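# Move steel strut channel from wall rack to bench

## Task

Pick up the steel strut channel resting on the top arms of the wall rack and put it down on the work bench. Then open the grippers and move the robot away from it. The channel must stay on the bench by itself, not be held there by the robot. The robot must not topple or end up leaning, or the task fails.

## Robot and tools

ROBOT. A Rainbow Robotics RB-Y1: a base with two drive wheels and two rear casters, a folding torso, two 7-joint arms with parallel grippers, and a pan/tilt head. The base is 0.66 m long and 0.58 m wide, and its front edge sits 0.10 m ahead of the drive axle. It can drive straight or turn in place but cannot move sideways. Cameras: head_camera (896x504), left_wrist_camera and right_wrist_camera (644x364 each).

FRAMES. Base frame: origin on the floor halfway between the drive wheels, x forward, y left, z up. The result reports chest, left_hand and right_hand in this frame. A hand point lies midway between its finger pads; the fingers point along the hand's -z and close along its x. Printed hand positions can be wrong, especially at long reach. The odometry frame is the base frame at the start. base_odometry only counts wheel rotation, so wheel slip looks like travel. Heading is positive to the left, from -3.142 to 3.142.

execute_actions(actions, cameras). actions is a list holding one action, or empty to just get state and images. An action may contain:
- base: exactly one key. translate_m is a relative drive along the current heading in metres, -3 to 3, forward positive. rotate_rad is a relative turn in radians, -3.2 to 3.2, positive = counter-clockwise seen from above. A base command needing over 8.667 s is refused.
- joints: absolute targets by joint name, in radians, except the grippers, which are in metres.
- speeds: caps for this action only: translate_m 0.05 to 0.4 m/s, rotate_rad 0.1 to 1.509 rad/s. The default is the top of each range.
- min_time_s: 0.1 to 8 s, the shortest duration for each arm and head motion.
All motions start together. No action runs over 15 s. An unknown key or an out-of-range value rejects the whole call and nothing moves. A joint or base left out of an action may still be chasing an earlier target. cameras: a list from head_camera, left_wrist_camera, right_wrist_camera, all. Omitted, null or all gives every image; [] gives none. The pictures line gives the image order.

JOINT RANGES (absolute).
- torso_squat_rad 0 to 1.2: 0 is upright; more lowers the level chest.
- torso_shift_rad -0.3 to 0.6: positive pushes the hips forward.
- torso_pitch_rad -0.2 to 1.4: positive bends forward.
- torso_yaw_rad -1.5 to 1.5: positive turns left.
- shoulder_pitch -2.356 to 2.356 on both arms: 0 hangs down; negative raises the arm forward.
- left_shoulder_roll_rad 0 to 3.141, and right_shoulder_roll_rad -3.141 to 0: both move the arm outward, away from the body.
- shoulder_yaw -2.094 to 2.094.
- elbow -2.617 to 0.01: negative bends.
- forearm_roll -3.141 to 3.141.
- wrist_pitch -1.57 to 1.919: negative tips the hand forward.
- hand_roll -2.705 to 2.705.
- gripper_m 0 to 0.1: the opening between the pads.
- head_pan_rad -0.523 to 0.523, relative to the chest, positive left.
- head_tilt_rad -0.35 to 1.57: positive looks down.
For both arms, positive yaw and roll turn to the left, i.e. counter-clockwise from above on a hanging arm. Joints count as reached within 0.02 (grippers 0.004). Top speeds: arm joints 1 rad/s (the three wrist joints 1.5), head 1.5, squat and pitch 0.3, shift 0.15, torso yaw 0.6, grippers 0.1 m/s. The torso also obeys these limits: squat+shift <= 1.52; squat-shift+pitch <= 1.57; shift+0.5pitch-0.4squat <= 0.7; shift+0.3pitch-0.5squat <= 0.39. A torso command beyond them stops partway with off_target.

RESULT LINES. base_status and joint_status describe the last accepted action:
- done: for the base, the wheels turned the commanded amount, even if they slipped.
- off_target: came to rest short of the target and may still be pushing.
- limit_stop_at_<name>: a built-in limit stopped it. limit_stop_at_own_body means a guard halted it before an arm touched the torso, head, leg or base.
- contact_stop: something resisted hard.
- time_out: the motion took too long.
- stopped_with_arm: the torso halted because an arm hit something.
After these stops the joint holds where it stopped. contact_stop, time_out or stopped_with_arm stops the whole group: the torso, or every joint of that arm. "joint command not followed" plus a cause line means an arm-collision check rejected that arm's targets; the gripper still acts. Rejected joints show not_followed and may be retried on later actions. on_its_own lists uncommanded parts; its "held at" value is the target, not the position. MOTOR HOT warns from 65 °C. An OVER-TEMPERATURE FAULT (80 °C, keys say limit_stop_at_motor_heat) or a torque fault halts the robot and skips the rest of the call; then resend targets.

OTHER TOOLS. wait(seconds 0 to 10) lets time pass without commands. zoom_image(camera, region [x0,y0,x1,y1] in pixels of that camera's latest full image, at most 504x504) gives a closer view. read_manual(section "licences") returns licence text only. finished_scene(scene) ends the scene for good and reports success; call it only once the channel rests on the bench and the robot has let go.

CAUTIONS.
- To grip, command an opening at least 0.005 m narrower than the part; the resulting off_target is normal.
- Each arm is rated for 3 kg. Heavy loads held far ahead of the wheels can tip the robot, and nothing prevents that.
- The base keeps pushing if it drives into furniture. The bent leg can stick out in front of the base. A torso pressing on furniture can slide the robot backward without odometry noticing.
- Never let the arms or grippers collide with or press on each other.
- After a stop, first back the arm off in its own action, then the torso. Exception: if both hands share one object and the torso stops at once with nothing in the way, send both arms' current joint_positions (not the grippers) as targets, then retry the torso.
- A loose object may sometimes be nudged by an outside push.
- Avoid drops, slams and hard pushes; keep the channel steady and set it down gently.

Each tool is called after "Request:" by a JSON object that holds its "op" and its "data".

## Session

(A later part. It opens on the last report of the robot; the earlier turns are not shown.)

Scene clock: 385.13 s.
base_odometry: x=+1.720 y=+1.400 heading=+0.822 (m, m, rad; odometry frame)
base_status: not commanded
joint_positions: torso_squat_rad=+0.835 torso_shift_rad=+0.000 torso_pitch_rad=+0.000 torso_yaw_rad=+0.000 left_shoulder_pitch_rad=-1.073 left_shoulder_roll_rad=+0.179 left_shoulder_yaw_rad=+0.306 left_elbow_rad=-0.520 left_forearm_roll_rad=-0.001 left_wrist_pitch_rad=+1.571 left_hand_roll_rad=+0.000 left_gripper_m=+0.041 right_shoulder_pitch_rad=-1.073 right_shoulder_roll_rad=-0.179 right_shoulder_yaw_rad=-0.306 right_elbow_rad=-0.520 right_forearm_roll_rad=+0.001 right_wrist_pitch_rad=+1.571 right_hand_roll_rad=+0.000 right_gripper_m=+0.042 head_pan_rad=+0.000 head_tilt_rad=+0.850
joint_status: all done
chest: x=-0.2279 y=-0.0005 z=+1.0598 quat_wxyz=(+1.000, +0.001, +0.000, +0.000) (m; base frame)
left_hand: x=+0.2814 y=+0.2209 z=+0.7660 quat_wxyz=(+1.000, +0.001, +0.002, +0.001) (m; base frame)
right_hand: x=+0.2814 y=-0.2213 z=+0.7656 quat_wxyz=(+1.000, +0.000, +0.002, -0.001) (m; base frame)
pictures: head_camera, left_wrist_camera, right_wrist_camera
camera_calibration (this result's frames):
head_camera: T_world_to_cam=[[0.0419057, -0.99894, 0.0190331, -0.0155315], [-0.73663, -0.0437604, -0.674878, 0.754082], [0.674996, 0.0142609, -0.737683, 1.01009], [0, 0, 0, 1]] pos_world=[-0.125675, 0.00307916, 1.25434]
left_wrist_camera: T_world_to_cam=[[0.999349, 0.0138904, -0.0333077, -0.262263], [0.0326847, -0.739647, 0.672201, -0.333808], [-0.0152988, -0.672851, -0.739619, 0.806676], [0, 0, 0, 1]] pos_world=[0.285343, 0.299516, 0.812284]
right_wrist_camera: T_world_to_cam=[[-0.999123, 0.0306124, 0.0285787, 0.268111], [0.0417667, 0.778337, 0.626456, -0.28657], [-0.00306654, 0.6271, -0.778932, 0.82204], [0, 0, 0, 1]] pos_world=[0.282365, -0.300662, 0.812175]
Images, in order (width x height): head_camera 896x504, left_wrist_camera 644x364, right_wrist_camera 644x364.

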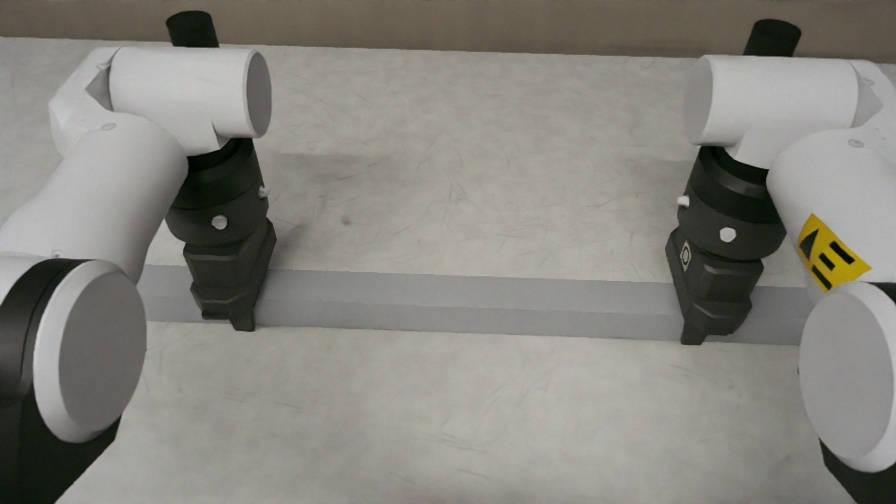

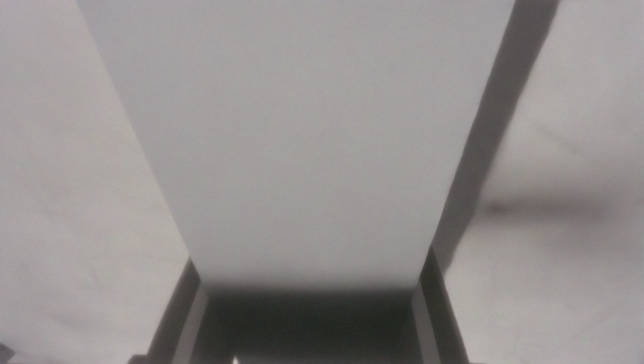

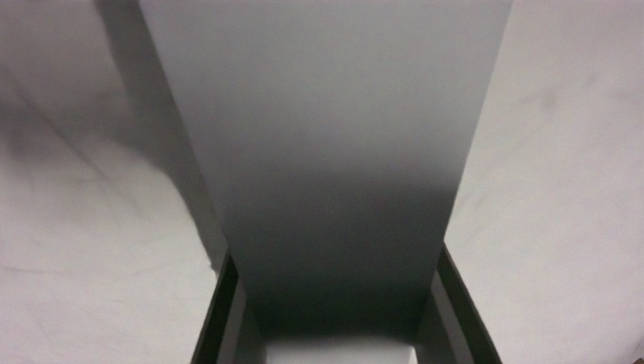

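Request:
{"op": "execute_actions", "data": {"actions": [{"joints":{"torso_squat_rad":0.855}}]}}

Scene clock: 391.43 s.
base_odometry: x=+1.720 y=+1.400 heading=+0.822 (m, m, rad; odometry frame)
base_status: not commanded
joint_positions: torso_squat_rad=+0.855 torso_shift_rad=-0.001 torso_pitch_rad=-0.002 torso_yaw_rad=+0.000 left_shoulder_pitch_rad=-1.077 left_shoulder_roll_rad=+0.180 left_shoulder_yaw_rad=+0.306 left_elbow_rad=-0.522 left_forearm_roll_rad=-0.001 left_wrist_pitch_rad=+1.571 left_hand_roll_rad=+0.000 left_gripper_m=+0.041 right_shoulder_pitch_rad=-1.076 right_shoulder_roll_rad=-0.180 right_shoulder_yaw_rad=-0.306 right_elbow_rad=-0.521 right_forearm_roll_rad=+0.001 right_wrist_pitch_rad=+1.571 right_hand_roll_rad=+0.000 right_gripper_m=+0.041 head_pan_rad=+0.000 head_tilt_rad=+0.850
joint_status: all done
chest: x=-0.2291 y=-0.0005 z=+1.0492 quat_wxyz=(+1.000, +0.001, -0.001, +0.000) (m; base frame)
left_hand: x=+0.2830 y=+0.2209 z=+0.7594 quat_wxyz=(+1.000, +0.001, -0.002, +0.001) (m; base frame)
right_hand: x=+0.2826 y=-0.2212 z=+0.7584 quat_wxyz=(+1.000, +0.000, -0.001, -0.001) (m; base frame)
pictures: head_camera, left_wrist_camera, right_wrist_camera
camera_calibration (this result's frames):
head_camera: T_world_to_cam=[[0.0418699, -0.99894, 0.0191065, -0.0153725], [-0.735001, -0.0437493, -0.676653, 0.748324], [0.676772, 0.0142881, -0.736054, 1.00177], [0, 0, 0, 1]] pos_world=[-0.12731, 0.00306903, 1.24401]
left_wrist_camera: T_world_to_cam=[[0.999608, 0.0134517, -0.0245475, -0.270783], [0.0264618, -0.740069, 0.672011, -0.327454], [-0.00912714, -0.672397, -0.740135, 0.800366], [0, 0, 0, 1]] pos_world=[0.286647, 0.299468, 0.805784]
right_wrist_camera: T_world_to_cam=[[-0.999315, 0.0302475, 0.0213372, 0.274959], [0.0369422, 0.778564, 0.626477, -0.280756], [0.00233696, 0.626836, -0.779148, 0.814964], [0, 0, 0, 1]] pos_world=[0.283238, -0.300579, 0.804998]
Images, in order (width x height): head_camera 896x504, left_wrist_camera 644x364, right_wrist_camera 644x364.

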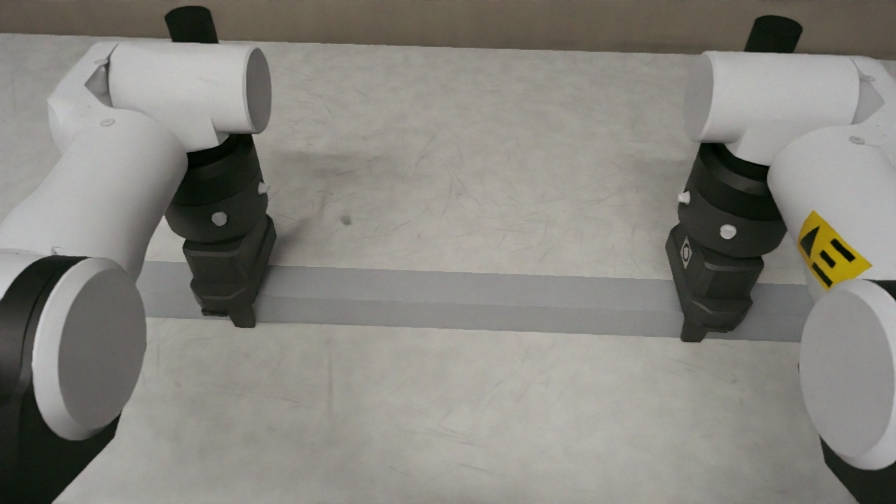

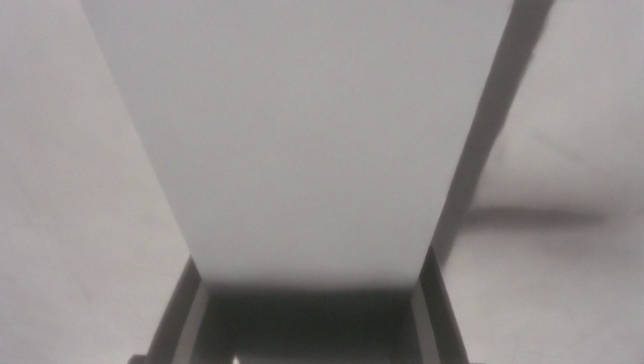

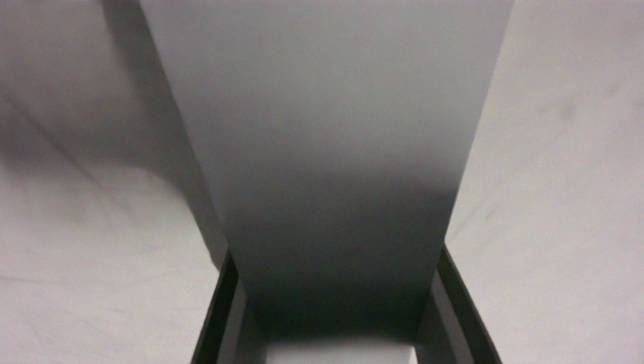

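Request:
{"op": "execute_actions", "data": {"actions": [{"joints":{"left_gripper_m":0.09,"right_gripper_m":0.09}}]}}

Scene clock: 397.67 s.
base_odometry: x=+1.720 y=+1.400 heading=+0.822 (m, m, rad; odometry frame)
base_status: not commanded
joint_positions: torso_squat_rad=+0.855 torso_shift_rad=-0.001 torso_pitch_rad=-0.002 torso_yaw_rad=+0.000 left_shoulder_pitch_rad=-1.078 left_shoulder_roll_rad=+0.179 left_shoulder_yaw_rad=+0.306 left_elbow_rad=-0.522 left_forearm_roll_rad=+0.000 left_wrist_pitch_rad=+1.571 left_hand_roll_rad=+0.000 left_gripper_m=+0.090 right_shoulder_pitch_rad=-1.076 right_shoulder_roll_rad=-0.178 right_shoulder_yaw_rad=-0.306 right_elbow_rad=-0.521 right_forearm_roll_rad=+0.000 right_wrist_pitch_rad=+1.571 right_hand_roll_rad=+0.000 right_gripper_m=+0.090 head_pan_rad=+0.000 head_tilt_rad=+0.850
joint_status: all done
chest: x=-0.2289 y=-0.0006 z=+1.0492 quat_wxyz=(+1.000, +0.001, -0.001, +0.000) (m; base frame)
left_hand: x=+0.2834 y=+0.2201 z=+0.7597 quat_wxyz=(+1.000, +0.001, -0.002, +0.000) (m; base frame)
right_hand: x=+0.2824 y=-0.2203 z=+0.7578 quat_wxyz=(+1.000, +0.001, -0.001, +0.000) (m; base frame)
pictures: head_camera, left_wrist_camera, right_wrist_camera
camera_calibration (this result's frames):
head_camera: T_world_to_cam=[[0.0418906, -0.998942, 0.0189578, -0.0152766], [-0.735234, -0.0436687, -0.676405, 0.748149], [0.676517, 0.0143966, -0.736286, 1.00185], [0, 0, 0, 1]] pos_world=[-0.127063, 0.00298704, 1.24399]
left_wrist_camera: T_world_to_cam=[[0.999637, 0.0123522, -0.0239499, -0.27139], [0.0252528, -0.739608, 0.672565, -0.328434], [-0.00940586, -0.672925, -0.739651, 0.799883], [0, 0, 0, 1]] pos_world=[0.287109, 0.298702, 0.806028]
right_wrist_camera: T_world_to_cam=[[-0.999319, 0.0291695, 0.0226053, 0.273515], [0.0368963, 0.777709, 0.627541, -0.282024], [0.000724697, 0.627948, -0.778255, 0.81391], [0, 0, 0, 1]] pos_world=[0.283144, -0.299739, 0.804229]
Images, in order (width x height): head_camera 896x504, left_wrist_camera 644x364, right_wrist_camera 644x364.

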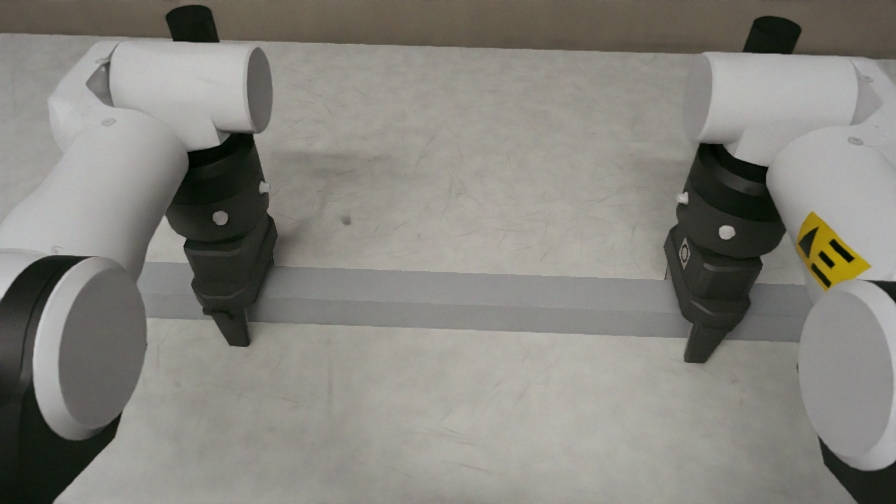

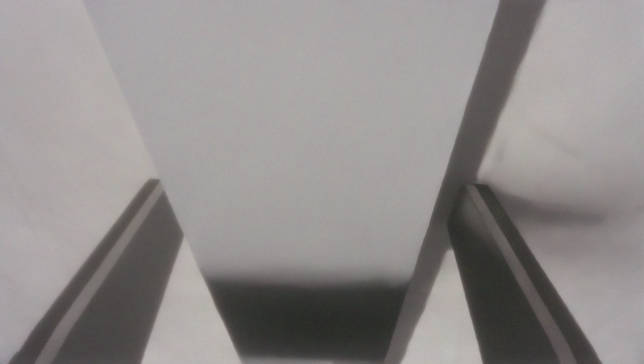

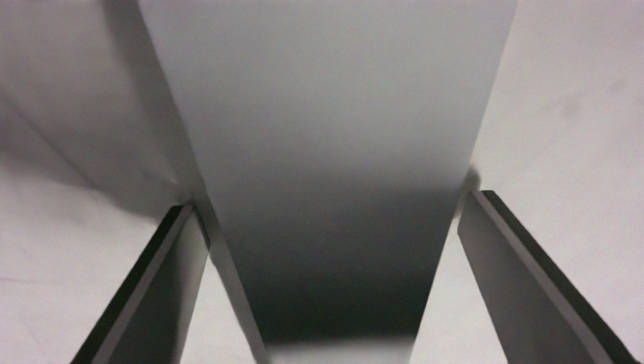

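Request:
{"op": "execute_actions", "data": {"actions": [{"joints":{"torso_squat_rad":0.6,"head_tilt_rad":0.7}}], "cameras": []}}

Request:
{"op": "execute_actions", "data": {"actions": [{"base":{"translate_m":-0.9},"joints":{"torso_squat_rad":0.35,"head_tilt_rad":0.55}}], "cameras": ["head_camera"]}}

Scene clock: 402.93 s.
base_odometry: x=+1.720 y=+1.400 heading=+0.822 (m, m, rad; odometry frame)
base_status: not commanded
joint_positions: torso_squat_rad=+0.600 torso_shift_rad=+0.000 torso_pitch_rad=-0.001 torso_yaw_rad=+0.000 left_shoulder_pitch_rad=-1.076 left_shoulder_roll_rad=+0.178 left_shoulder_yaw_rad=+0.306 left_elbow_rad=-0.521 left_forearm_roll_rad=+0.000 left_wrist_pitch_rad=+1.571 left_hand_roll_rad=+0.000 left_gripper_m=+0.090 right_shoulder_pitch_rad=-1.076 right_shoulder_roll_rad=-0.178 right_shoulder_yaw_rad=-0.306 right_elbow_rad=-0.521 right_forearm_roll_rad=+0.000 right_wrist_pitch_rad=+1.571 right_hand_roll_rad=+0.000 right_gripper_m=+0.090 head_pan_rad=+0.000 head_tilt_rad=+0.700
joint_status: all done
chest: x=-0.2284 y=-0.0006 z=+1.1677 quat_wxyz=(+1.000, +0.001, +0.000, +0.000) (m; base frame)
left_hand: x=+0.2825 y=+0.2199 z=+0.8762 quat_wxyz=(+1.000, +0.001, +0.000, +0.000) (m; base frame)
right_hand: x=+0.2824 y=-0.2203 z=+0.8755 quat_wxyz=(+1.000, +0.001, +0.000, +0.000) (m; base frame)
pictures: none
No camera images: the call's "cameras" was empty. Leave "cameras" out to get every camera's image.

Scene clock: 406.77 s.
base_odometry: x=+1.107 y=+0.741 heading=+0.823 (m, m, rad; odometry frame)
base_status: done
joint_positions: torso_squat_rad=+0.350 torso_shift_rad=+0.000 torso_pitch_rad=-0.001 torso_yaw_rad=+0.000 left_shoulder_pitch_rad=-1.076 left_shoulder_roll_rad=+0.178 left_shoulder_yaw_rad=+0.306 left_elbow_rad=-0.521 left_forearm_roll_rad=+0.000 left_wrist_pitch_rad=+1.571 left_hand_roll_rad=+0.000 left_gripper_m=+0.090 right_shoulder_pitch_rad=-1.076 right_shoulder_roll_rad=-0.178 right_shoulder_yaw_rad=-0.306 right_elbow_rad=-0.521 right_forearm_roll_rad=+0.000 right_wrist_pitch_rad=+1.571 right_hand_roll_rad=+0.000 right_gripper_m=+0.090 head_pan_rad=+0.000 head_tilt_rad=+0.550
joint_status: all done
chest: x=-0.2285 y=-0.0006 z=+1.2475 quat_wxyz=(+1.000, +0.001, +0.000, +0.000) (m; base frame)
left_hand: x=+0.2824 y=+0.2199 z=+0.9561 quat_wxyz=(+1.000, +0.001, +0.000, +0.000) (m; base frame)
right_hand: x=+0.2824 y=-0.2204 z=+0.9554 quat_wxyz=(+1.000, +0.001, +0.000, +0.000) (m; base frame)
pictures: head_camera
camera_calibration (this result's frames):
head_camera: T_world_to_cam=[[0.0340324, -0.998957, 0.0304457, -0.037355], [-0.50335, -0.0434498, -0.862989, 1.20066], [0.863412, 0.0140448, -0.504304, 0.850237], [0, 0, 0, 1]] pos_world=[-0.128484, 0.00291083, 1.46607]
Images, in order (width x height): head_camera 896x504.

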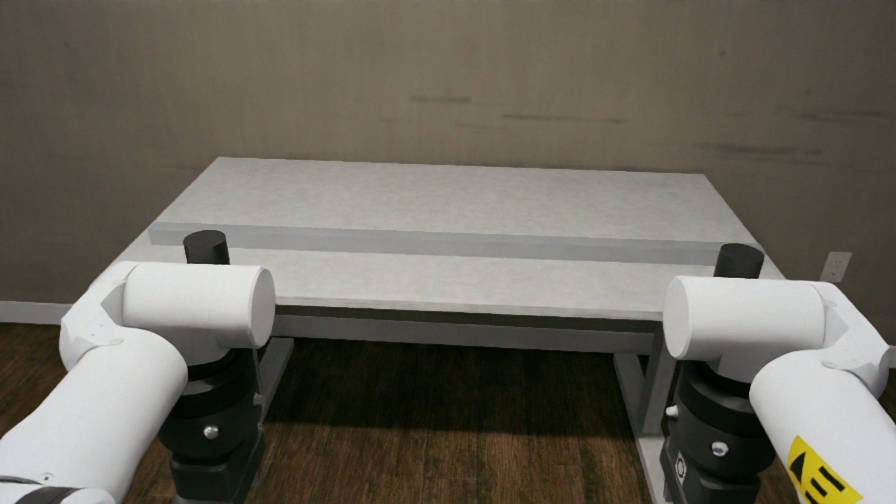

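Request:
{"op": "finished_scene", "data": {"scene": 1}}

The scene is finished: the task was done.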